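## Task

Bring the plate with ID M60 into nest OUT so that its well A1 lies at the nest corner labelled A1. The two remaining plates must finish in their starting nests, in either orientation. All three plates must rest flat within their nests' locators and stay there without the robot holding them. Finish by releasing and moving the hands away.

## Robot and tools

Robot: two xArm7-type arms, left_arm and right_arm, each with seven revolute joints and a two-finger gripper. The fingers project sideways from the wrist flange; with the flange pointing straight down they are level, and wrist roll swings them around. Either arm may be parked out of the way.

Scene: a shared world frame with origin on the table between the arms, +z up, +x out over the table, left_arm on the +y side (arm names are not image sides). Base of left_arm at (+0.014, +0.427, 0) m, quat_wxyz (+0.999, 0, 0, +0.052); right_arm at (+0.011, -0.377, 0) m, quat_wxyz (+0.998, 0, 0, -0.055). Nests OUT and the raised nest RG sit between the arms; N1, N2, N3 and RD form an arc in front, clockwise seen from above. RG is a place to set a plate down and regrip. A fixed bar-code scanner beside RD reads a plate set flat in RD with well A1 at the A1 corner, once its view is clear; a plate reversed in RD gives no_read. Well A1 is at the labelled short end, in the corner opposite the labelled long side. Any plate may start reversed.

Tool execute_actions: argument actions, a list holding one action (an empty list just returns state and images). An action has optional keys rows, steps, until.
- rows: 1 to 15 rows, each applied for one 1/30 s control step. Each row is one flat list of 16 numbers in [-1, 1] covering both arms: left_arm's 7 joints then its opening, then right_arm's 7 joints then its opening. Joint order: waist, shoulder, upper arm roll, elbow, forearm roll, wrist pitch, wrist roll.
- Joint numbers are offsets, not poses: each is measured from that arm's joint angles at the start of the action (the last ones reported), not from the previous row. Scale: 1.0 = 2.036 rad. Stated ranges (rad): waist and both rolls -6.283 to 6.283, shoulder -2.059 to 2.094, elbow -0.192 to 3.927, wrist pitch -1.693 to 3.142. A call asking a joint more than 0.010 rad beyond its range is refused; real ends may differ by 0.010 rad, and a request past the real end is clipped there, with "joint sent to its limit" reported.
- Opening is absolute: +1 fully open (0.150 m between pads), -1 closed (pads still 0.071 m apart). Closing fully takes about 0.4 s or more.
- steps: 1 to 450, default 15, at least one per row. After the last row the arm keeps heading to that row's target and the gripper keeps its command, so allow enough steps for long moves.
- until: stops the action at the first step where all conditions hold, e.g. {"scanner": {"code": "m60"}} or {"scanner": {"reads": [">", 0]}}; numbers need a comparison (=, !=, <, <=, >, >=). It does not halt the arms. Unknown names or out-of-range values refuse the whole call.

Motion limits: joint targets move at most 3.14 rad/s, ramping over 0.16 s; joints of one arm arrive together. Each step the target stays within 0.623 rad of the measured angle, and targets that would put the gripper over 70 mm from where it is are scaled back, so big moves need several calls. An arm cut short may drift only a little and rest; send the remainder next call.

Results: state line per arm with end_effector_position (m) and end_effector_quat_wxyz in the world frame plus velocities; this point is between the finger pads, about 2 cm behind the tips, and may be off more at long reach. Gripper frame: +x along the fingers, y across them. Joint positions/velocities per arm in column order (rad), then pad gap (m). grip_measured is the opening on the command scale (each gripper off by up to about 1 mm). To hold something, command at least about 0.04 below grip_measured. Pad force about 20 N; fast closes squeeze harder. Scanner fields: code (current ID in lower case, or no_read; never wrong) and reads (count of no_read-to-ID changes). "joint command not followed" means a clearance check altered targets; that arm abandons its target and rests. If an arm is pushed too far from its target, both abandon theirs. Torque readings are the drives' full output with offsets and noise.

Faults: contact torque reaching a load limit (N m: waist 45.5, shoulder 45.5, upper arm roll 27.3, elbow 27.3, forearm roll 27.3, wrist pitch 18.2, wrist roll 18.2; held weight counts) stops that arm, backs the joint off, and holds it 10 s. Holding loads heats motors: MOTOR HOT from 65 °C, brakes and OVER-TEMPERATURE FAULT at 80 °C. Avoid arm-to-arm collisions, hard pushes, drops, slips and slams, and never let anything leave the table. Occasional tugs on held parts or pushes on loose objects may occur.

Tool zoom_image: camera (cam_low 672x504, cam_left_wrist 504x504, cam_right_wrist 504x504) and region [x0, y0, x1, y1] in pixels from the top-left, at most 504 by 504. Calibration in the instructions gives intrinsics and world-to-camera transforms; wrist cameras are fisheye and follow their hands.

Tool read_manual: section "licences"; text only, no motion.

Tool finished_scene: scene = the number of the scene being ended. Call it only after releasing, moving clear, and with the goal stably met; it is irreversible and reports success and the next task.

Each tool is called after "Emit:" as name(argument=value, ...) on one line, values as JSON.

## Session

Emit:
execute_actions(actions=[])

Scene clock: 0.00 s.
left_arm: end_effector_position=(+0.1153, -0.0476, +0.1637) grip_measured=+1.00 end_effector_quat_wxyz=(+0.881, -0.030, -0.026, -0.471) end_effector_velocity=(+0.000, -0.000, +0.000) end_effector_angular_velocity=(-0.001, +0.000, +0.001) | right_arm: end_effector_position=(+0.6231, -0.2898, +0.3901) grip_measured=+1.00 end_effector_quat_wxyz=(+0.514, +0.443, +0.415, -0.606) end_effector_velocity=(+0.000, -0.000, -0.000) end_effector_angular_velocity=(-0.001, -0.001, -0.000)
Joint positions: left_arm=[-1.464 -0.046 -0.157  0.428  0.015  0.395 -0.549  0.15 ] | right_arm=[ 0.142  0.508 -0.074  2.065  1.341  1.489  1.629  0.15 ]
Joint velocities: left_arm=[ 0.     0.    -0.     0.001 -0.001 -0.001 -0.     0.   ] | right_arm=[ 0.    -0.    -0.001 -0.    -0.     0.    -0.001  0.   ]
Joint torques (N m, as the arm reports them, + toward a larger angle): no reading
Motor temperatures (°C, as the motors report them): left_arm=[33 34 34 31 37 34 36] | right_arm=[35 37 34 33 32 34 34]
scanner: code=no_read reads=0

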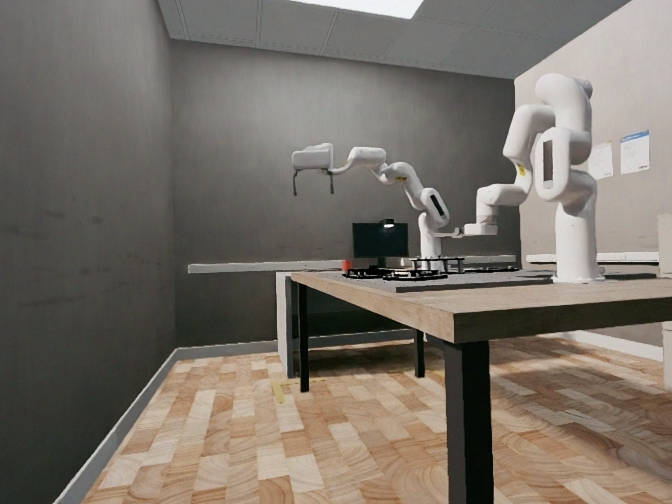

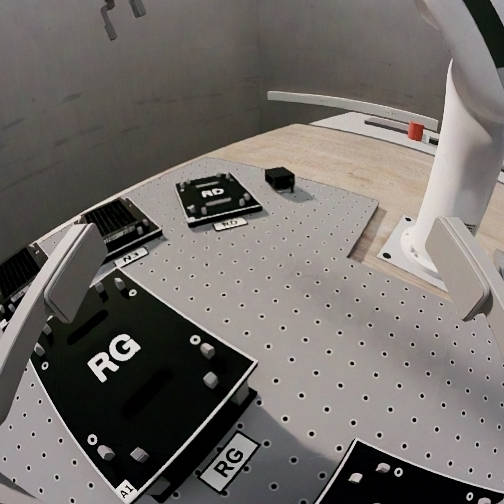

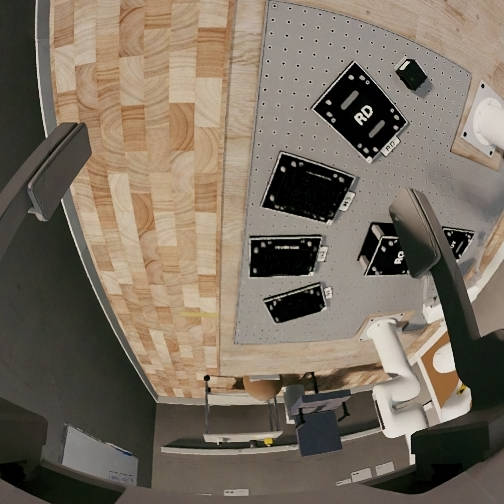

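Emit:
zoom_image(camera="cam_right_wrist", region=[220, 40, 504, 360])

Emit:
zoom_image(camera="cam_low", region=[270, 190, 630, 310])

Emit:
zoom_image(camera="cam_left_wrist", region=[0, 150, 300, 400])

Region (220, 40, 504, 360) of cam_right_wrist's 504x504 image, scaled by 1.575, with more detail than that image has; it fills the left 447 columns of this view, and the rest is white.

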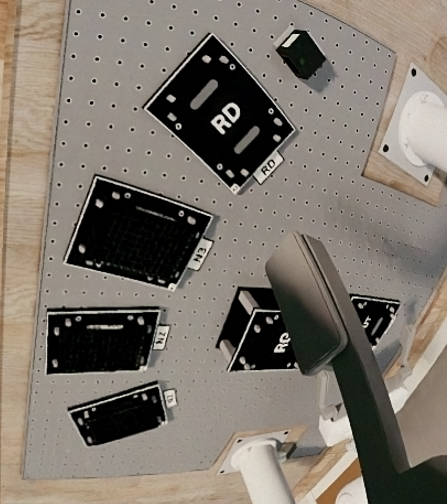

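Region (270, 190, 630, 310) of cam_low's 672x504 image, scaled by 1.400, with more detail than that image has.

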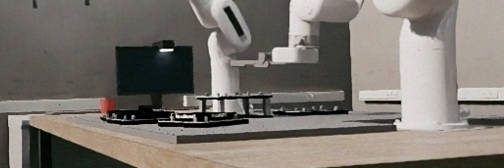

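Region (0, 150, 300, 400) of cam_left_wrist's 504x504 image, scaled by 1.680, with more detail than that image has.

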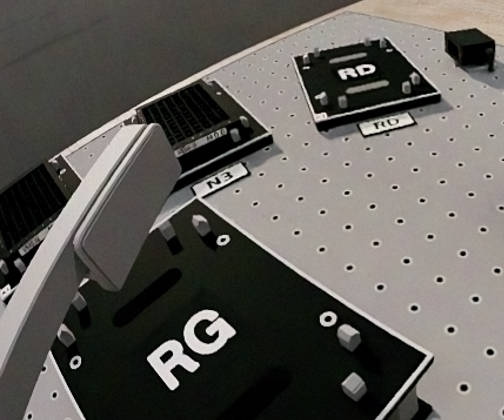

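Emit:
zoom_image(camera="cam_left_wrist", region=[60, 180, 180, 280])

Emit:
zoom_image(camera="cam_right_wrist", region=[230, 130, 380, 330])

Region (60, 180, 180, 280) of cam_left_wrist's 504x504 image, scaled by 4.200, with more detail than that image has.

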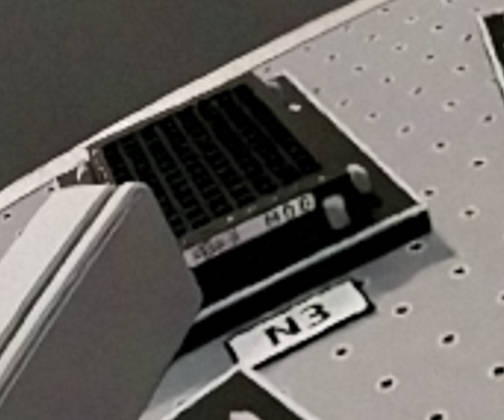

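Region (230, 130, 380, 330) of cam_right_wrist's 504x504 image, scaled by 2.520, with more detail than that image has; it fills the left 378 columns of this view, and the rest is white.

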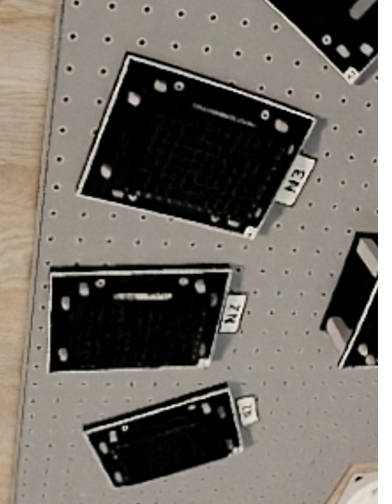

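Emit:
execute_actions(actions=[{"rows":[[0.95,-0.1,0,0,0,0,0,1,0,0,0,0,0,0,0,1]],"steps":40}])

Emit:
execute_actions(actions=[{"rows":[[0.5,0,0,0,0,0,0,1,0.556,-0.311,0.036,-0.742,-0.659,-0.398,-0.111,1]],"steps":45}])

Scene clock: 94.83 s.
left_arm: end_effector_position=(+0.4895, +0.2878, +0.2488) grip_measured=+1.00 end_effector_quat_wxyz=(+0.991, -0.041, -0.119, +0.046) end_effector_velocity=(+0.119, +0.405, +0.022) end_effector_angular_velocity=(-0.012, -0.043, +0.851) | right_arm: end_effector_position=(+0.6231, -0.2898, +0.3901) grip_measured=+1.00 end_effector_quat_wxyz=(+0.514, +0.443, +0.415, -0.606) end_effector_velocity=(-0.000, +0.000, +0.000) end_effector_angular_velocity=(+0.002, +0.001, -0.001)
Joint positions: left_arm=[-0.388 -0.219 -0.157  0.428  0.015  0.395 -0.55   0.15 ] | right_arm=[ 0.142  0.508 -0.074  2.065  1.341  1.489  1.629  0.15 ]
Joint velocities: left_arm=[ 0.853 -0.046 -0.001 -0.     0.     0.001 -0.     0.   ] | right_arm=[-0.     0.    -0.    -0.     0.002  0.     0.001  0.   ]
Joint torques (N m, as the arm reports them, + toward a larger angle): left_arm=[ -0.21 -11.06   0.78  15.9    0.07  -0.93  -0.36] | right_arm=[ -0.61 -36.09   0.31  12.17   0.08  -0.04   0.5 ]
Motor temperatures (°C, as the motors report them): left_arm=[33 34 34 32 37 34 36] | right_arm=[35 39 34 36 32 34 34]
scanner: code=no_read reads=0
camera_calibration (this result's frames):
cam_left_wrist: T_world_to_cam=[[0.133563, -0.99031, 0.0380365, 0.215939], [-0.499719, -0.100442, -0.860344, 0.486027], [0.855828, 0.0959028, -0.508293, -0.231512], [0, 0, 0, 1]] pos_world=[0.41217, 0.284867, 0.292261]
cam_right_wrist: T_world_to_cam=[[-0.994934, -0.0688313, 0.0732696, 0.573408], [-0.00325114, 0.750486, 0.660878, -0.0604928], [-0.100477, 0.657292, -0.746908, 0.641405], [0, 0, 0, 1]] pos_world=[0.634753, -0.336723, 0.477036]

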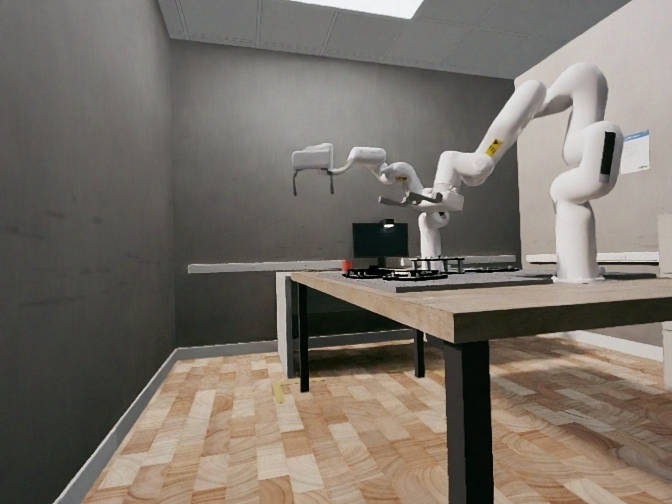

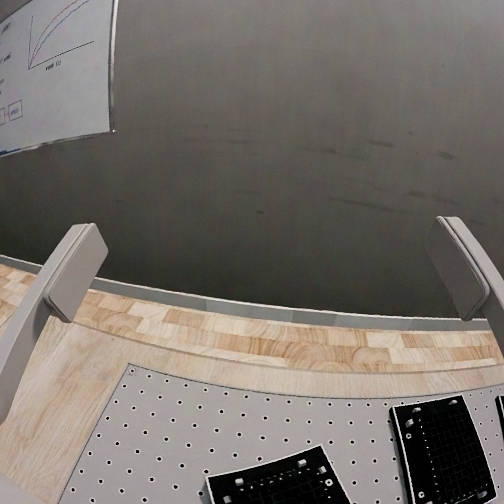

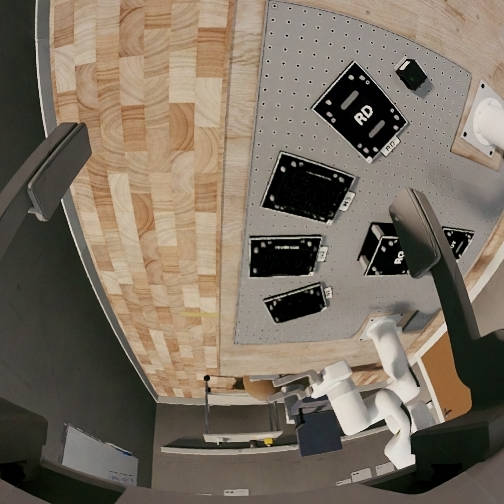

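Scene clock: 96.33 s.
left_arm: end_effector_position=(+0.3825, +0.7577, +0.2488) grip_measured=+1.00 end_effector_quat_wxyz=(+0.843, +0.023, -0.124, +0.522) end_effector_velocity=(-0.004, +0.004, -0.000) end_effector_angular_velocity=(-0.001, -0.001, +0.013) | right_arm: end_effector_position=(+0.3029, -0.0752, +0.2018) grip_measured=+1.00 end_effector_quat_wxyz=(+0.993, +0.003, -0.000, -0.122) end_effector_velocity=(+0.001, +0.002, +0.005) end_effector_angular_velocity=(+0.011, -0.019, +0.019)
Joint positions: left_arm=[ 0.629 -0.219 -0.158  0.428  0.016  0.395 -0.549  0.15 ] | right_arm=[ 1.272 -0.125 -0.002  0.559  0.002  0.679  1.403  0.15 ]
Joint velocities: left_arm=[ 0.006  0.     0.005 -0.001 -0.    -0.    -0.001  0.   ] | right_arm=[ 0.007 -0.012 -0.007 -0.01  -0.022 -0.014 -0.003  0.   ]
Joint torques (N m, as the arm reports them, + toward a larger angle): left_arm=[ -0.09 -11.12   1.17  16.55   0.28  -1.06  -0.45] | right_arm=[ -0.52 -16.67   1.08  10.43  -0.72  -1.03   0.37]
Motor temperatures (°C, as the motors report them): left_arm=[33 34 34 32 37 34 36] | right_arm=[35 38 34 36 32 34 34]
scanner: code=no_read reads=0
camera_calibration (this result's frames):
cam_left_wrist: T_world_to_cam=[[0.911998, -0.408446, 0.0378407, -0.0429685], [-0.178123, -0.477435, -0.860423, 0.642469], [0.369503, 0.777964, -0.508173, -0.515858], [0, 0, 0, 1]] pos_world=[0.344236, 0.690506, 0.292276]
cam_right_wrist: T_world_to_cam=[[-0.214116, -0.958234, 0.189583, -0.0434307], [-0.834058, 0.0783279, -0.546088, 0.34651], [0.50843, -0.27505, -0.815994, 0.08696], [0, 0, 0, 1]] pos_world=[0.235497, -0.0448399, 0.268417]

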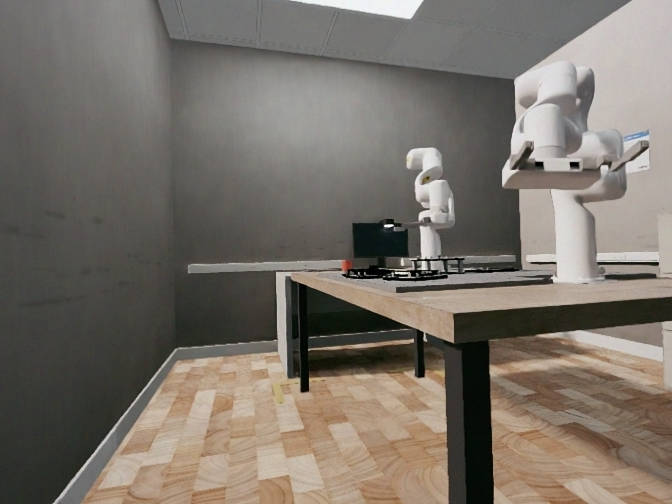

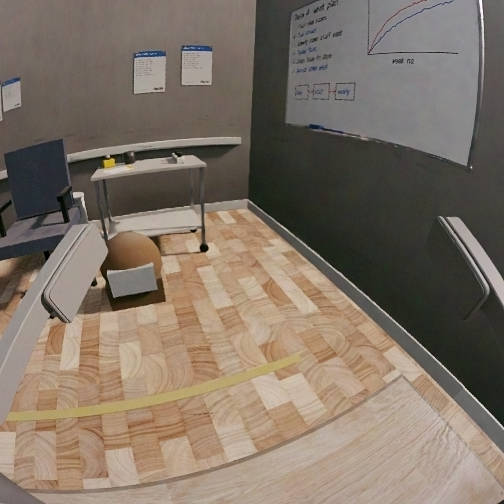

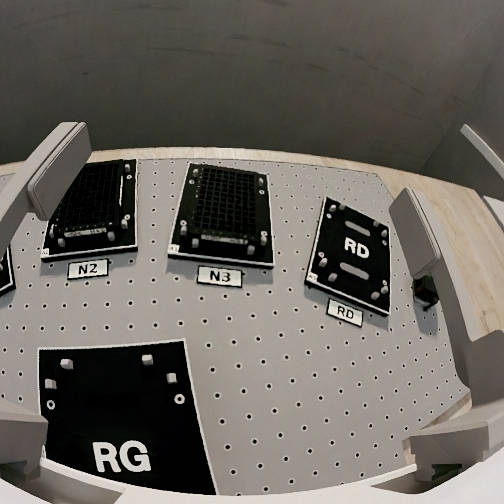

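IK is accurate.

Emit:
zoom_image(camera="cam_right_wrist", region=[150, 150, 300, 300])

Emit:
zoom_image(camera="cam_right_wrist", region=[20, 140, 170, 290])

Emit:
zoom_image(camera="cam_right_wrist", region=[290, 180, 450, 340])

Region (150, 150, 300, 300) of cam_right_wrist's 504x504 image, scaled by 3.360, with more detail than that image has.

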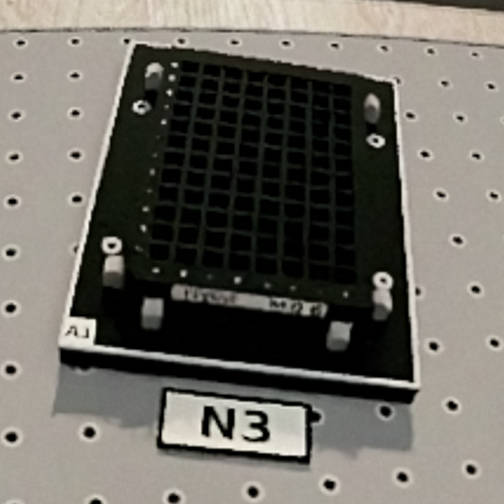

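Region (20, 140, 170, 290) of cam_right_wrist's 504x504 image, scaled by 3.360, with more detail than that image has.

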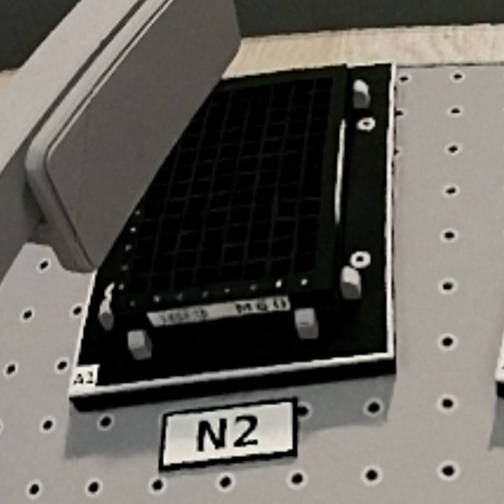

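Region (290, 180, 450, 340) of cam_right_wrist's 504x504 image, scaled by 3.150, with more detail than that image has.

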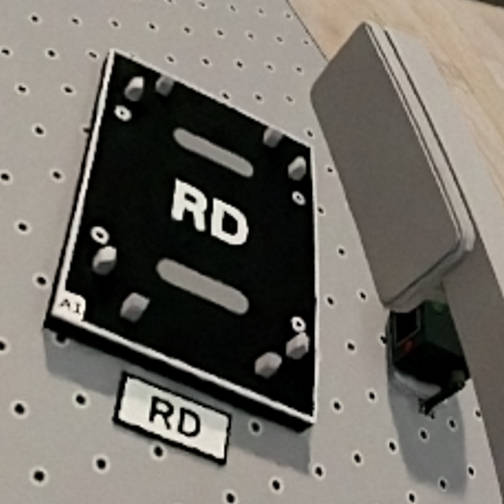

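Emit:
execute_actions(actions=[{"rows":[[0.4,0,0,0,0,0,0,1,-0.093,0.296,0,0.296,0,0.002,-0.196,1]],"steps":35}])

Scene clock: 154.23 s.
left_arm: end_effector_position=(+0.0278, +0.9220, +0.2488) grip_measured=+1.00 end_effector_quat_wxyz=(+0.569, +0.070, -0.105, +0.813) end_effector_velocity=(+0.001, +0.001, +0.001) end_effector_angular_velocity=(+0.004, +0.004, -0.003) | right_arm: end_effector_position=(+0.4615, +0.0582, +0.1407) grip_measured=+1.00 end_effector_quat_wxyz=(+1.000, +0.001, -0.000, -0.017) end_effector_velocity=(+0.001, -0.000, -0.001) end_effector_angular_velocity=(-0.000, -0.000, -0.002)
Joint positions: left_arm=[ 1.44  -0.219 -0.159  0.428  0.016  0.395 -0.549  0.15 ] | right_arm=[ 1.083  0.477 -0.002  1.162  0.002  0.684  1.004  0.15 ]
Joint velocities: left_arm=[ 0.015  0.    -0.016  0.001  0.001 -0.003  0.001  0.   ] | right_arm=[-0.001  0.002 -0.     0.001 -0.    -0.001  0.001  0.   ]
Joint torques (N m, as the arm reports them, + toward a larger angle): left_arm=[ -0.7  -10.94   1.35  15.96   0.17  -0.8   -0.34] | right_arm=[ -1.   -33.03   0.07  10.59  -1.12  -1.19   0.51]
Motor temperatures (°C, as the motors report them): left_arm=[33 34 34 33 37 34 36] | right_arm=[35 38 34 35 32 34 34]
scanner: code=no_read reads=0
camera_calibration (this result's frames):
cam_left_wrist: T_world_to_cam=[[0.92439, 0.379594, 0.037572, -0.379246], [0.223091, -0.458106, -0.860447, 0.628695], [-0.309408, 0.803771, -0.508152, -0.5175], [0, 0, 0, 1]] pos_world=[0.0501967, 0.84792, 0.292239]
cam_right_wrist: T_world_to_cam=[[-0.00975932, -0.981041, 0.193554, 0.0363718], [-0.831674, -0.0995039, -0.546276, 0.444212], [0.555178, -0.166305, -0.814935, -0.034917], [0, 0, 0, 1]] pos_world=[0.38918, 0.0740762, 0.207167]

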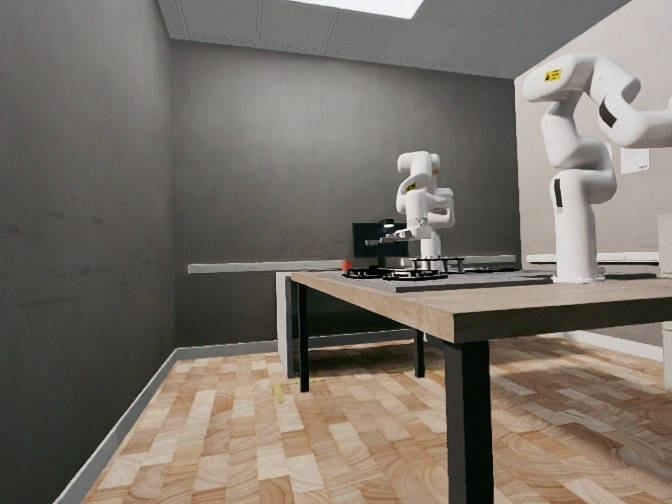

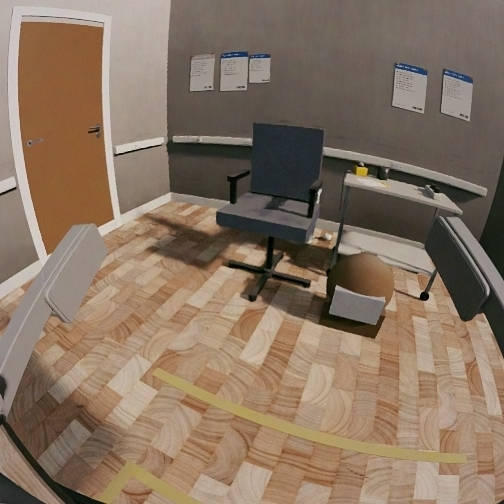

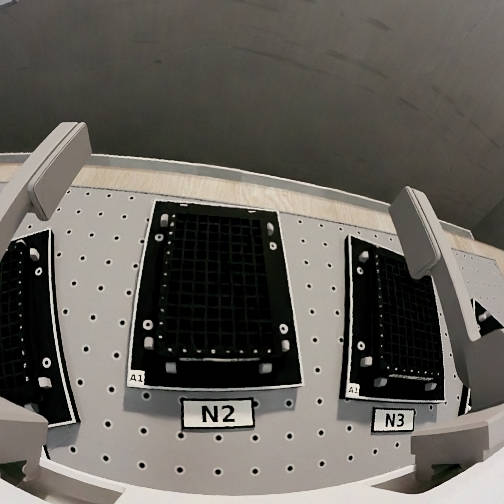

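Emit:
execute_actions(actions=[{"rows":[[0,0,0,0,0,0,0,1,-0.0324,0.1056,0,0.0373,0,-0.0678,-0.0697,0.2]],"steps":25}])

Scene clock: 174.73 s.
left_arm: end_effector_position=(+0.0278, +0.9220, +0.2488) grip_measured=+1.00 end_effector_quat_wxyz=(+0.569, +0.070, -0.105, +0.813) end_effector_velocity=(-0.000, +0.000, +0.000) end_effector_angular_velocity=(-0.000, -0.000, +0.000) | right_arm: end_effector_position=(+0.4981, +0.0593, +0.0605) grip_measured=+0.20 end_effector_quat_wxyz=(+1.000, +0.000, -0.000, +0.021) end_effector_velocity=(-0.001, +0.000, -0.002) end_effector_angular_velocity=(-0.002, +0.002, +0.002)
Joint positions: left_arm=[ 1.44  -0.219 -0.159  0.428  0.016  0.395 -0.549  0.15 ] | right_arm=[ 1.017  0.691 -0.002  1.238  0.002  0.546  0.862  0.118]
Joint velocities: left_arm=[-0.     0.     0.     0.001 -0.001  0.001  0.     0.   ] | right_arm=[ 0.     0.003  0.001  0.    -0.    -0.001 -0.001  0.   ]
Joint torques (N m, as the arm reports them, + toward a larger angle): left_arm=[ -0.65 -10.4    1.11  16.39   0.33  -0.94  -0.48] | right_arm=[ -1.05 -35.68  -0.19   9.65  -1.    -1.19   0.38]
Motor temperatures (°C, as the motors report them): left_arm=[33 34 34 33 37 34 36] | right_arm=[35 38 34 35 32 34 34]
scanner: code=no_read reads=0
camera_calibration (this result's frames):
cam_left_wrist: T_world_to_cam=[[0.924388, 0.379598, 0.0375724, -0.379248], [0.223093, -0.458105, -0.860447, 0.628695], [-0.309412, 0.803769, -0.508153, -0.517499], [0, 0, 0, 1]] pos_world=[0.0501948, 0.84792, 0.292239]
cam_right_wrist: T_world_to_cam=[[0.0648697, -0.978785, 0.19435, 0.0160124], [-0.821612, -0.162921, -0.546269, 0.429777], [0.566344, -0.124244, -0.81475, -0.128476], [0, 0, 0, 1]] pos_world=[0.424833, 0.0697302, 0.126986]

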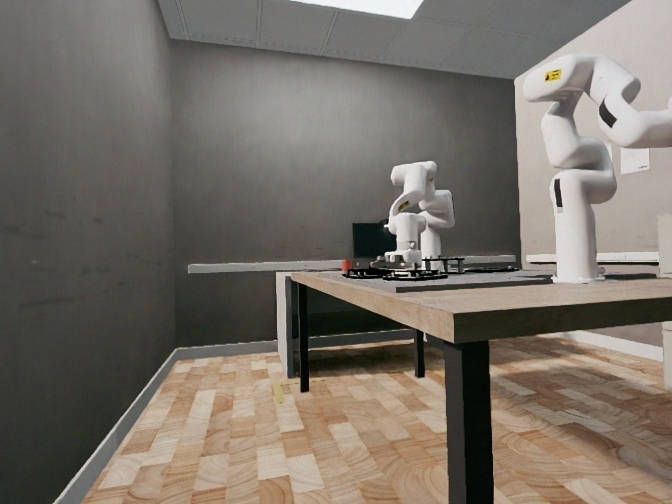

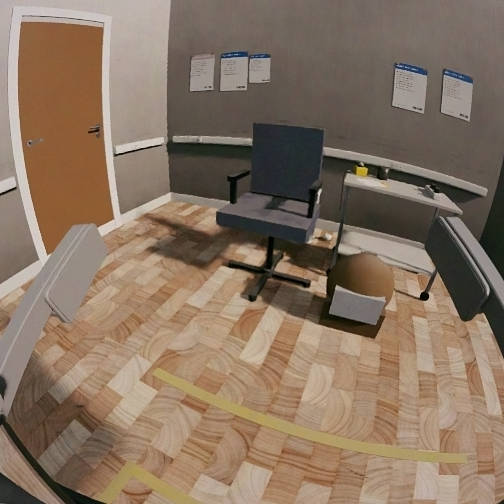

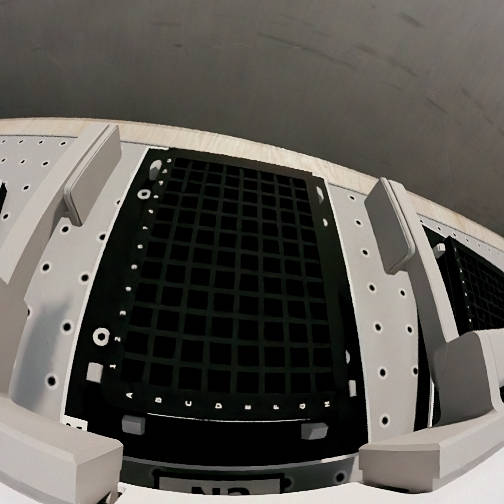

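Emit:
execute_actions(actions=[{"rows":[[0,0,0,0,0,0,0,1,0.0201,-0.0199,0,-0.0401,0,-0.0196,0.0201,0.0],[0,0,0,0,0,0,0,1,0.0201,-0.0199,0,-0.0401,0,-0.0196,0.0201,0.0],[0,0,0,0,0,0,0,1,0.0201,-0.0199,0,-0.0401,0,-0.0196,0.0201,0.0],[0,0,0,0,0,0,0,1,0.0201,-0.0199,0,-0.0401,0,-0.0196,0.0201,0.0],[0,0,0,0,0,0,0,1,0.0201,-0.0199,0,-0.0401,0,-0.0196,0.0201,0.0],[0,0,0,0,0,0,0,1,0.0201,-0.0199,0,-0.0401,0,-0.0196,0.0201,0.0],[0,0,0,0,0,0,0,1,0.0201,-0.0199,0,-0.0401,0,-0.0196,0.0201,0.0],[0,0,0,0,0,0,0,1,0.0201,-0.0199,0,-0.0401,0,-0.0196,0.0201,0.0],[0,0,0,0,0,0,0,1,0.0201,-0.0199,0,-0.0401,0,-0.0196,0.0201,0.0],[0,0,0,0,0,0,0,1,0.0201,-0.0199,0,-0.0401,0,-0.0196,0.0201,0.0],[0,0,0,0,0,0,0,1,0.0201,-0.005,0,-0.036,0,-0.0305,0.0201,0.0],[0,0,0,0,0,0,0,1,0.0201,0.01,0,-0.0319,0,-0.0414,0.0201,0.0]],"steps":25}])

Scene clock: 205.63 s.
left_arm: end_effector_position=(+0.0278, +0.9220, +0.2488) grip_measured=+1.00 end_effector_quat_wxyz=(+0.569, +0.070, -0.105, +0.813) end_effector_velocity=(-0.001, +0.000, +0.001) end_effector_angular_velocity=(+0.001, -0.000, +0.001) | right_arm: end_effector_position=(+0.4697, +0.0577, +0.0363) grip_measured=+0.00 end_effector_quat_wxyz=(+1.000, +0.000, -0.000, +0.020) end_effector_velocity=(-0.000, +0.000, -0.000) end_effector_angular_velocity=(+0.000, -0.000, +0.001)
Joint positions: left_arm=[ 1.44  -0.219 -0.159  0.428  0.016  0.395 -0.549  0.15 ] | right_arm=[ 1.058  0.711 -0.002  1.173  0.002  0.461  0.903  0.11 ]
Joint velocities: left_arm=[ 0.001 -0.001  0.     0.    -0.     0.    -0.     0.   ] | right_arm=[-0.     0.001  0.     0.    -0.001 -0.002  0.    -0.   ]
Joint torques (N m, as the arm reports them, + toward a larger angle): left_arm=[ -0.71 -10.89   0.96  16.49   0.03  -0.66  -0.39] | right_arm=[ -0.41 -33.05   0.6    8.7   -1.03  -0.78   0.35]
Motor temperatures (°C, as the motors report them): left_arm=[33 34 34 33 37 34 36] | right_arm=[35 39 34 35 32 34 34]
scanner: code=no_read reads=0
camera_calibration (this result's frames):
cam_left_wrist: T_world_to_cam=[[0.924388, 0.379598, 0.0375723, -0.379248], [0.223093, -0.458105, -0.860447, 0.628695], [-0.309412, 0.803769, -0.508153, -0.517499], [0, 0, 0, 1]] pos_world=[0.0501949, 0.84792, 0.292239]
cam_right_wrist: T_world_to_cam=[[0.064365, -0.978765, 0.194617, 0.0211402], [-0.821627, -0.162662, -0.546325, 0.392895], [0.566381, -0.124738, -0.814649, -0.132265], [0, 0, 0, 1]] pos_world=[0.396364, 0.0681019, 0.102785]

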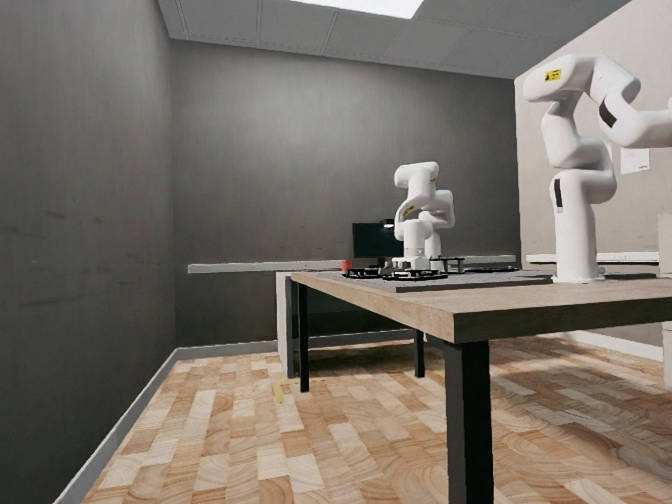

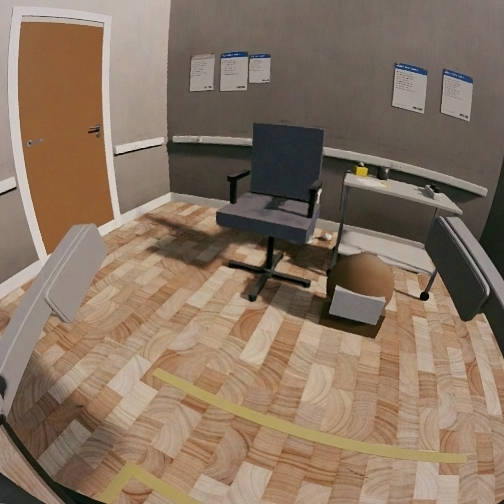

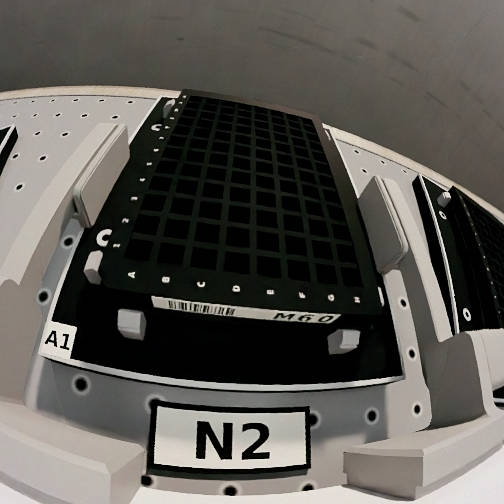

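Emit:
execute_actions(actions=[{"rows":[[0,0,0,0,0,0,0,1,0,0,0,0,0,0,0,-0.4],[0,0,0,0,0,0,0,1,0,0,0,0,0,0,0,-0.4],[0,0,0,0,0,0,0,1,0,0,0,0,0,0,0,-0.5],[0,0,0,0,0,0,0,1,0,0,0,0,0,0,0,-0.5],[0,0,0,0,0,0,0,1,0,0,0,0,0,0,0,-0.55],[0,0,0,0,0,0,0,1,0,0,0,0,0,0,0,-0.55],[0,0,0,0,0,0,0,1,0,0,0,0,0,0,0,-0.6],[0,0,0,0,0,0,0,1,0,0,0,0,0,0,0,-0.6],[0,0,0,0,0,0,0,1,0,0,0,0,0,0,0,-0.65],[0,0,0,0,0,0,0,1,0,0,0,0,0,0,0,-0.65],[0,0,0,0,0,0,0,1,0,0,0,0,0,0,0,-0.75]],"steps":20}])

Emit:
zoom_image(camera="cam_right_wrist", region=[130, 260, 380, 360])

Scene clock: 217.60 s.
left_arm: end_effector_position=(+0.0278, +0.9220, +0.2488) grip_measured=+1.00 end_effector_quat_wxyz=(+0.569, +0.070, -0.105, +0.813) end_effector_velocity=(+0.001, +0.000, +0.000) end_effector_angular_velocity=(+0.001, +0.001, -0.003) | right_arm: end_effector_position=(+0.4690, +0.0580, +0.0360) grip_measured=-0.62 end_effector_quat_wxyz=(+1.000, -0.000, +0.000, +0.021) end_effector_velocity=(-0.000, +0.000, +0.000) end_effector_angular_velocity=(+0.001, -0.000, +0.000)
Joint positions: left_arm=[ 1.44  -0.219 -0.159  0.428  0.016  0.395 -0.549  0.15 ] | right_arm=[ 1.058  0.711 -0.001  1.172  0.002  0.462  0.903  0.086]
Joint velocities: left_arm=[-0.    -0.    -0.001  0.     0.    -0.     0.001  0.   ] | right_arm=[ 0.     0.     0.     0.     0.001 -0.001 -0.001  0.   ]
Joint torques (N m, as the arm reports them, + toward a larger angle): left_arm=[ -0.16 -10.72   1.22  16.29   0.01  -1.01  -0.47] | right_arm=[ -2.53 -30.34  -2.47   7.68  -0.26  -0.38   0.76]
Motor temperatures (°C, as the motors report them): left_arm=[33 34 34 33 37 34 36] | right_arm=[35 38 34 35 32 34 34]
scanner: code=no_read reads=0
camera_calibration (this result's frames):
cam_left_wrist: T_world_to_cam=[[0.924388, 0.379598, 0.0375723, -0.379248], [0.223093, -0.458105, -0.860447, 0.628695], [-0.309412, 0.803769, -0.508153, -0.517499], [0, 0, 0, 1]] pos_world=[0.0501949, 0.84792, 0.292239]
cam_right_wrist: T_world_to_cam=[[0.0656182, -0.978627, 0.194896, 0.0209682], [-0.821875, -0.163769, -0.545619, 0.392407], [0.565876, -0.124377, -0.815055, -0.131879], [0, 0, 0, 1]] pos_world=[0.395761, 0.0683814, 0.102529]

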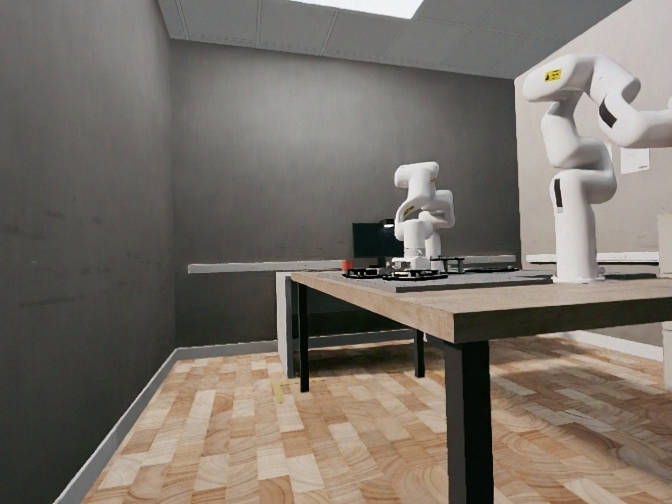

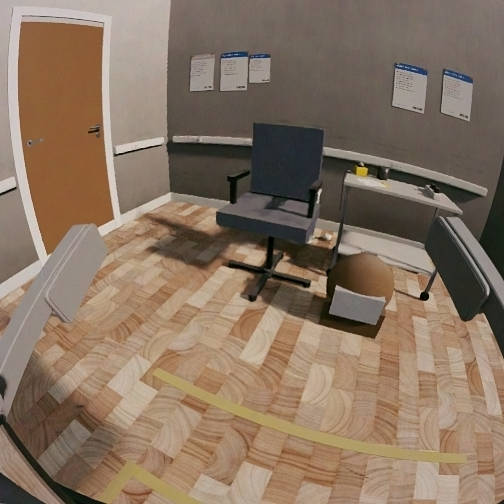

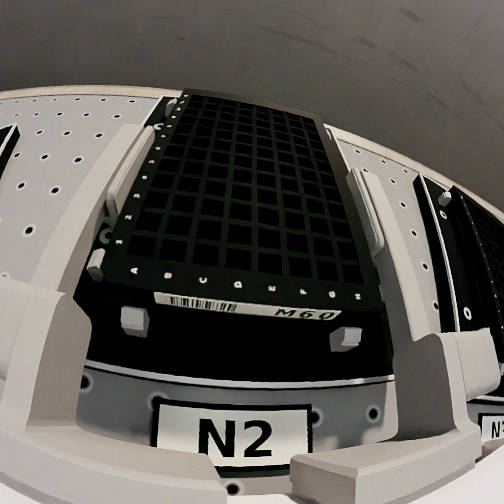

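Region (130, 260, 380, 360) of cam_right_wrist's 504x504 image, scaled by 2.016, with more detail than that image has; it fills the top 202 rows of this view, and the rest is white.

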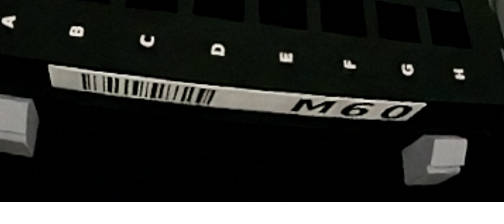

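Emit:
execute_actions(actions=[{"rows":[[0,0,0,0,0,0,0,1,0,-0.01,0,-0.0026,0,0.0073,0,-0.75],[0,0,0,0,0,0,0,1,0,-0.01,0,-0.0026,0,0.0073,0,-0.75],[0,0,0,0,0,0,0,1,0,-0.02,0,-0.0052,0,0.0146,0,-0.75],[0,0,0,0,0,0,0,1,0,-0.02,0,-0.0052,0,0.0146,0,-0.75],[0,0,0,0,0,0,0,1,0,-0.0298,0,-0.0077,0,0.0218,0,-0.75],[0,0,0,0,0,0,0,1,0,-0.0298,0,-0.0077,0,0.0218,0,-0.75],[0,0,0,0,0,0,0,1,0,-0.0298,0,-0.0077,0,0.0218,0,-0.75],[0,0,0,0,0,0,0,1,0,-0.0298,0,-0.0077,0,0.0218,0,-0.75],[0,0,0,0,0,0,0,1,0,-0.1407,0,-0.0128,0,0.1276,0,-0.75]],"steps":30}])

Scene clock: 234.13 s.
left_arm: end_effector_position=(+0.0278, +0.9220, +0.2488) grip_measured=+1.00 end_effector_quat_wxyz=(+0.569, +0.070, -0.105, +0.813) end_effector_velocity=(-0.001, -0.000, -0.001) end_effector_angular_velocity=(-0.002, -0.000, +0.002) | right_arm: end_effector_position=(+0.4690, +0.0581, +0.1593) grip_measured=-0.62 end_effector_quat_wxyz=(+1.000, -0.000, +0.000, +0.021) end_effector_velocity=(+0.001, +0.002, +0.004) end_effector_angular_velocity=(+0.006, -0.004, +0.002)
Joint positions: left_arm=[ 1.44  -0.219 -0.159  0.428  0.016  0.395 -0.549  0.15 ] | right_arm=[ 1.058  0.426 -0.001  1.146  0.002  0.721  0.903  0.086]
Joint velocities: left_arm=[ 0.001  0.002  0.001 -0.    -0.001  0.     0.     0.   ] | right_arm=[-0.    -0.005  0.001  0.003 -0.     0.001 -0.001  0.   ]
Joint torques (N m, as the arm reports them, + toward a larger angle): left_arm=[ -0.49 -10.88   0.97  16.09   0.24  -1.01  -0.38] | right_arm=[ -1.05 -31.7    0.03  11.12  -0.98  -1.35   0.45]
Motor temperatures (°C, as the motors report them): left_arm=[33 34 34 33 37 34 36] | right_arm=[35 38 34 35 32 34 35]
scanner: code=no_read reads=0
camera_calibration (this result's frames):
cam_left_wrist: T_world_to_cam=[[0.924388, 0.379598, 0.0375722, -0.379248], [0.223093, -0.458105, -0.860447, 0.628695], [-0.309412, 0.803769, -0.508153, -0.517499], [0, 0, 0, 1]] pos_world=[0.0501949, 0.84792, 0.292239]
cam_right_wrist: T_world_to_cam=[[0.0657506, -0.978616, 0.194902, -0.0030546], [-0.822306, -0.163784, -0.544966, 0.45976], [0.565234, -0.124437, -0.815491, -0.0310241], [0, 0, 0, 1]] pos_world=[0.3958, 0.0684518, 0.225849]

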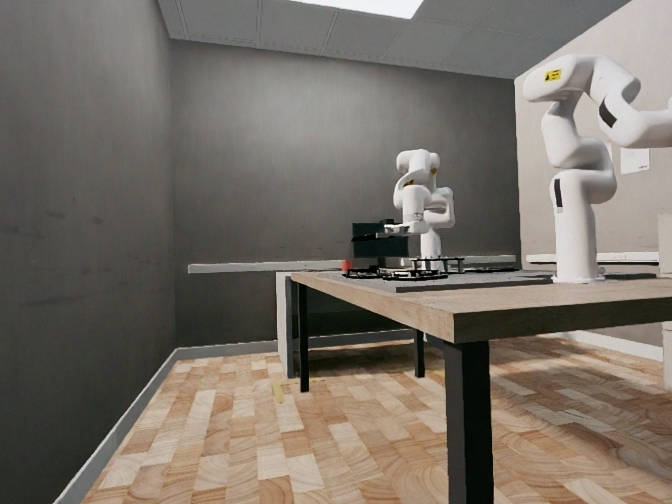

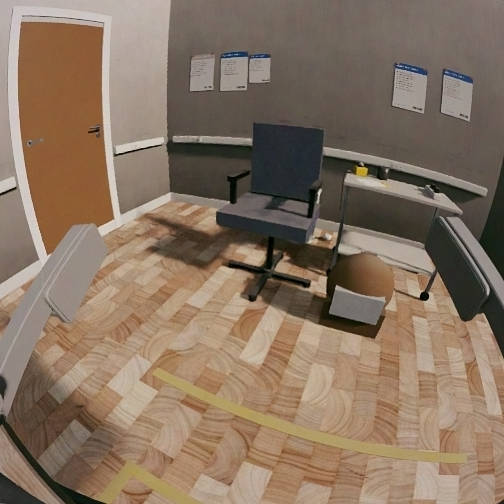

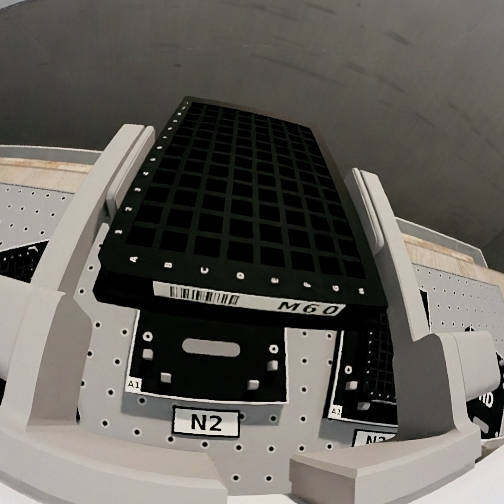

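Emit:
execute_actions(actions=[{"rows":[[-0.2,-0.232,0.078,-0.152,-0.008,0.204,0.346,1,-0.3,0,0,0,0,0,0,-0.75],[-0.2,-0.232,0.078,-0.152,-0.008,0.204,0.346,1,-0.3,0,0,0,0,0,0,-0.75],[-0.2,-0.232,0.078,-0.152,-0.008,0.204,0.346,1,-0.3,0,0,0,0,0,0,-0.75],[-0.2,-0.232,0.078,-0.152,-0.008,0.204,0.346,1,-0.3,0,0,0,0,0,0,-0.75],[-0.2,-0.232,0.078,-0.152,-0.008,0.204,0.346,1,-0.3,0,0,0,0,0,0,-0.75],[-0.2,-0.232,0.078,-0.152,-0.008,0.204,0.346,1,-0.3,0,0,0,0,0,0,-0.75],[-0.2,-0.232,0.078,-0.152,-0.008,0.204,0.346,1,-0.3,0,0,0,0,0,0,-0.75],[-0.2,-0.232,0.078,-0.152,-0.008,0.204,0.346,1,-0.3,0,0,0,0,0,0,-0.75],[-0.2,-0.232,0.078,-0.152,-0.008,0.204,0.346,1,-0.3,0,0,0,0,0,0,-0.75],[-0.2,-0.232,0.078,-0.152,-0.008,0.204,0.346,1,-0.3,0,0,0,0,0,0,-0.75],[-0.6,-0.232,0.078,-0.152,-0.008,0.204,0.346,1,-0.3,0,0,0,0,0,0,-0.75],[-0.7,-0.232,0.078,-0.152,-0.008,0.204,0.346,1,-0.3,0,0,0,0,0,0,-0.75]],"steps":35}])

Emit:
execute_actions(actions=[{"rows":[[-0.753,0,0,0,0,0,0,1,0,0,0,0,0,0,0,-0.75]],"steps":30}])

Scene clock: 263.23 s.
left_arm: end_effector_position=(+0.3544, +0.6253, +0.2081) grip_measured=+1.00 end_effector_quat_wxyz=(+0.971, +0.010, -0.012, +0.238) end_effector_velocity=(+0.177, -0.372, -0.018) end_effector_angular_velocity=(-0.052, +0.046, -1.147) | right_arm: end_effector_position=(+0.6353, -0.2792, +0.1591) grip_measured=-0.62 end_effector_quat_wxyz=(+0.961, +0.001, +0.001, -0.278) end_effector_velocity=(+0.000, +0.001, +0.000) end_effector_angular_velocity=(+0.001, +0.000, +0.002)
Joint positions: left_arm=[ 0.466 -0.638 -0.018  0.154  0.001  0.763  0.073  0.15 ] | right_arm=[0.45  0.426 0.002 1.146 0.002 0.721 0.903 0.086]
Joint velocities: left_arm=[-1.004 -0.118  0.04  -0.078 -0.004  0.105  0.181  0.   ] | right_arm=[-0.003  0.     0.003  0.001 -0.001  0.    -0.001  0.   ]
Joint torques (N m, as the arm reports them, + toward a larger angle): left_arm=[-0.63 -3.97  0.84 17.3   0.28 -0.47 -0.24] | right_arm=[ -1.67 -32.51  -1.28  11.    -0.9   -1.23   0.45]
Motor temperatures (°C, as the motors report them): left_arm=[33 34 34 33 37 34 36] | right_arm=[35 39 34 35 32 34 35]
scanner: code=no_read reads=0
camera_calibration (this result's frames):
cam_left_wrist: T_world_to_cam=[[0.4954, -0.865236, -0.0771036, 0.387339], [-0.611346, -0.284218, -0.738563, 0.546579], [0.617118, 0.413021, -0.66976, -0.249017], [0, 0, 0, 1]] pos_world=[0.295934, 0.593336, 0.266767]
cam_right_wrist: T_world_to_cam=[[-0.502123, -0.842725, 0.19413, 0.0548681], [-0.769914, 0.333394, -0.544133, 0.64655], [0.393833, -0.422685, -0.816231, -0.141398], [0, 0, 0, 1]] pos_world=[0.581026, -0.229084, 0.225744]

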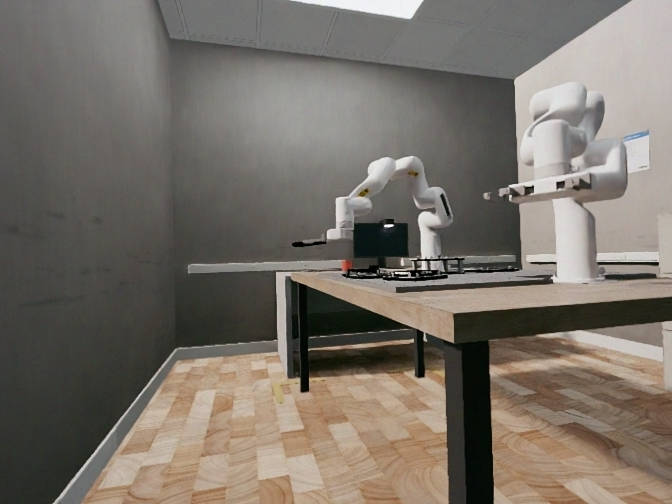

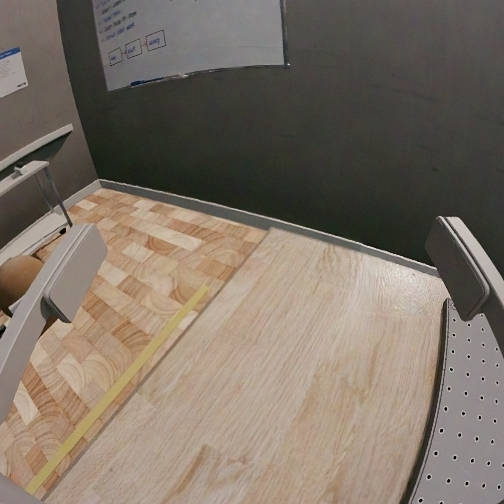

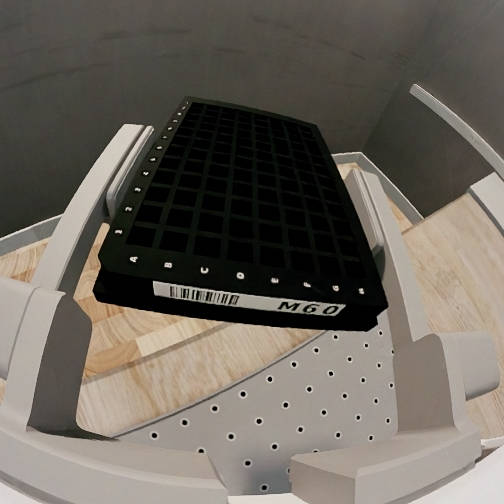

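Scene clock: 264.23 s.
left_arm: end_effector_position=(+0.3564, +0.2322, +0.2080) grip_measured=+1.00 end_effector_quat_wxyz=(+0.960, +0.003, -0.015, -0.279) end_effector_velocity=(-0.202, -0.357, +0.002) end_effector_angular_velocity=(-0.002, -0.004, -1.039) | right_arm: end_effector_position=(+0.6353, -0.2792, +0.1591) grip_measured=-0.62 end_effector_quat_wxyz=(+0.961, +0.001, +0.001, -0.278) end_effector_velocity=(-0.000, -0.001, -0.000) end_effector_angular_velocity=(-0.000, +0.000, -0.002)
Joint positions: left_arm=[-0.578 -0.639 -0.018  0.153  0.001  0.764  0.074  0.15 ] | right_arm=[0.45  0.426 0.002 1.146 0.002 0.721 0.903 0.086]
Joint velocities: left_arm=[-1.042 -0.001 -0.001  0.002  0.    -0.002 -0.003  0.   ] | right_arm=[-0.001 -0.    -0.001 -0.     0.001  0.     0.     0.   ]
Joint torques (N m, as the arm reports them, + toward a larger angle): left_arm=[-0.42 -4.89  0.71 17.05  0.12 -0.6  -0.38] | right_arm=[ -0.53 -32.31  -0.04  10.77  -0.77  -1.3    0.51]
Motor temperatures (°C, as the motors report them): left_arm=[33 34 34 33 37 34 36] | right_arm=[35 39 34 35 32 34 35]
scanner: code=no_read reads=0
camera_calibration (this result's frames):
cam_left_wrist: T_world_to_cam=[[-0.499966, -0.862624, -0.0769033, 0.400271], [-0.553022, 0.386333, -0.738183, 0.259429], [0.666484, -0.326537, -0.670203, 0.066184], [0, 0, 0, 1]] pos_world=[0.299481, 0.266669, 0.266645]
cam_right_wrist: T_world_to_cam=[[-0.502118, -0.842728, 0.194129, 0.0548671], [-0.769916, 0.33339, -0.544132, 0.646548], [0.393835, -0.422682, -0.816231, -0.141397], [0, 0, 0, 1]] pos_world=[0.581025, -0.229081, 0.225744]

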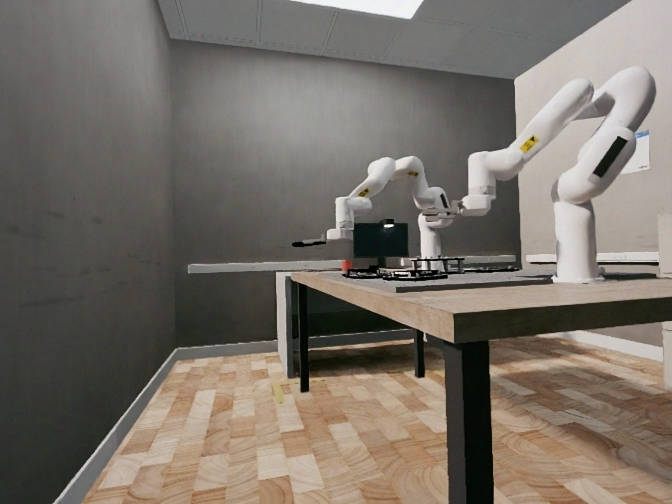

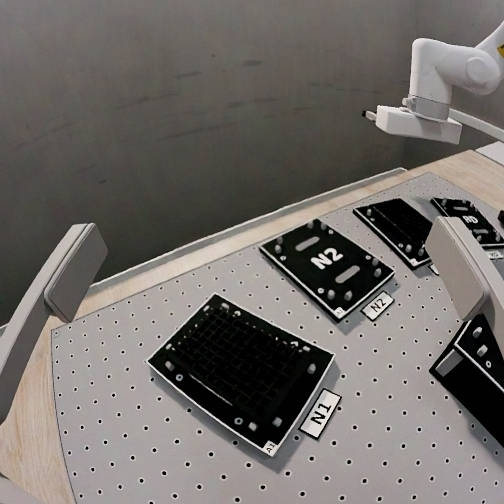

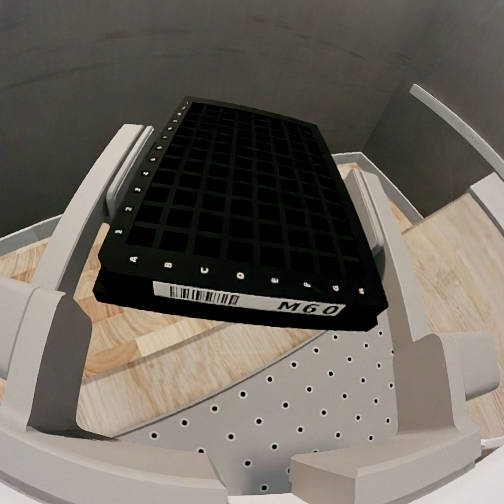

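Remaining q1: -1.5185+0.578=-0.94.

Emit:
execute_actions(actions=[{"rows":[[-0.462,-0.026,0.009,-0.017,0,0.023,0.04,1,0,0,0,0,0,0,0,-0.75]],"steps":28}])

Scene clock: 268.00 s.
left_arm: end_effector_position=(+0.0513, +0.0500, +0.1997) grip_measured=+1.00 end_effector_quat_wxyz=(+0.709, +0.000, -0.000, -0.706) end_effector_velocity=(-0.022, -0.001, -0.000) end_effector_angular_velocity=(+0.001, +0.009, -0.060) | right_arm: end_effector_position=(+0.6353, -0.2792, +0.1591) grip_measured=-0.62 end_effector_quat_wxyz=(+0.961, +0.001, +0.001, -0.278) end_effector_velocity=(-0.000, +0.000, -0.000) end_effector_angular_velocity=(+0.000, +0.000, +0.000)
Joint positions: left_arm=[-1.514 -0.692  0.     0.119  0.001  0.81   0.155  0.15 ] | right_arm=[0.45  0.426 0.002 1.146 0.002 0.721 0.903 0.086]
Joint velocities: left_arm=[-0.064 -0.003  0.012 -0.001 -0.001  0.005  0.006  0.   ] | right_arm=[ 0.001  0.    -0.001  0.     0.001  0.    -0.001  0.   ]
Joint torques (N m, as the arm reports them, + toward a larger angle): left_arm=[ 0.71 -3.41  0.65 17.39  0.2  -0.61 -0.63] | right_arm=[ -0.79 -32.73   0.27  10.92  -0.89  -1.32   0.44]
Motor temperatures (°C, as the motors report them): left_arm=[33 34 34 33 37 34 36] | right_arm=[35 39 34 35 32 34 35]
scanner: code=no_read reads=0
camera_calibration (this result's frames):
cam_left_wrist: T_world_to_cam=[[-0.997002, -0.0417371, -0.0651479, 0.072052], [0.0179636, 0.694143, -0.719613, 0.106609], [0.0752565, -0.718626, -0.691313, 0.258667], [0, 0, 0, 1]] pos_world=[0.0504546, 0.11489, 0.260231]
cam_right_wrist: T_world_to_cam=[[-0.502119, -0.842728, 0.194129, 0.0548672], [-0.769916, 0.33339, -0.544132, 0.646549], [0.393835, -0.422682, -0.816231, -0.141397], [0, 0, 0, 1]] pos_world=[0.581025, -0.229081, 0.225744]

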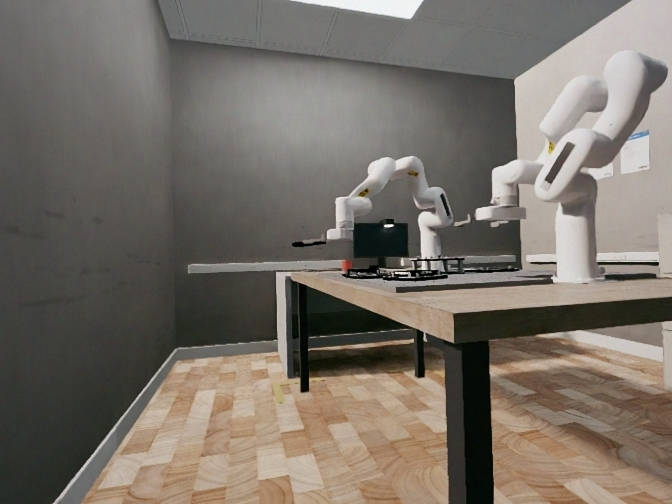

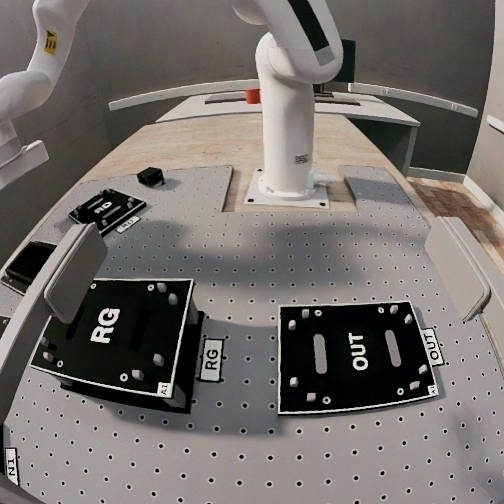

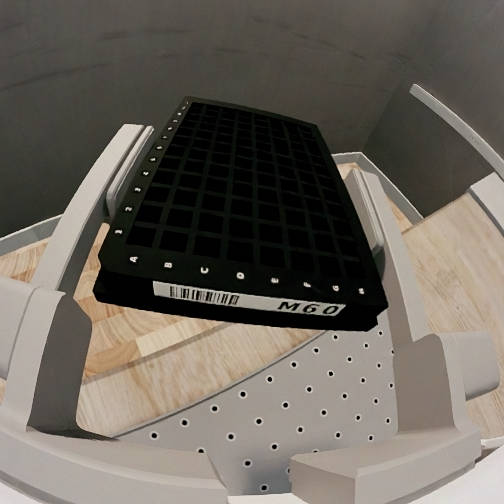

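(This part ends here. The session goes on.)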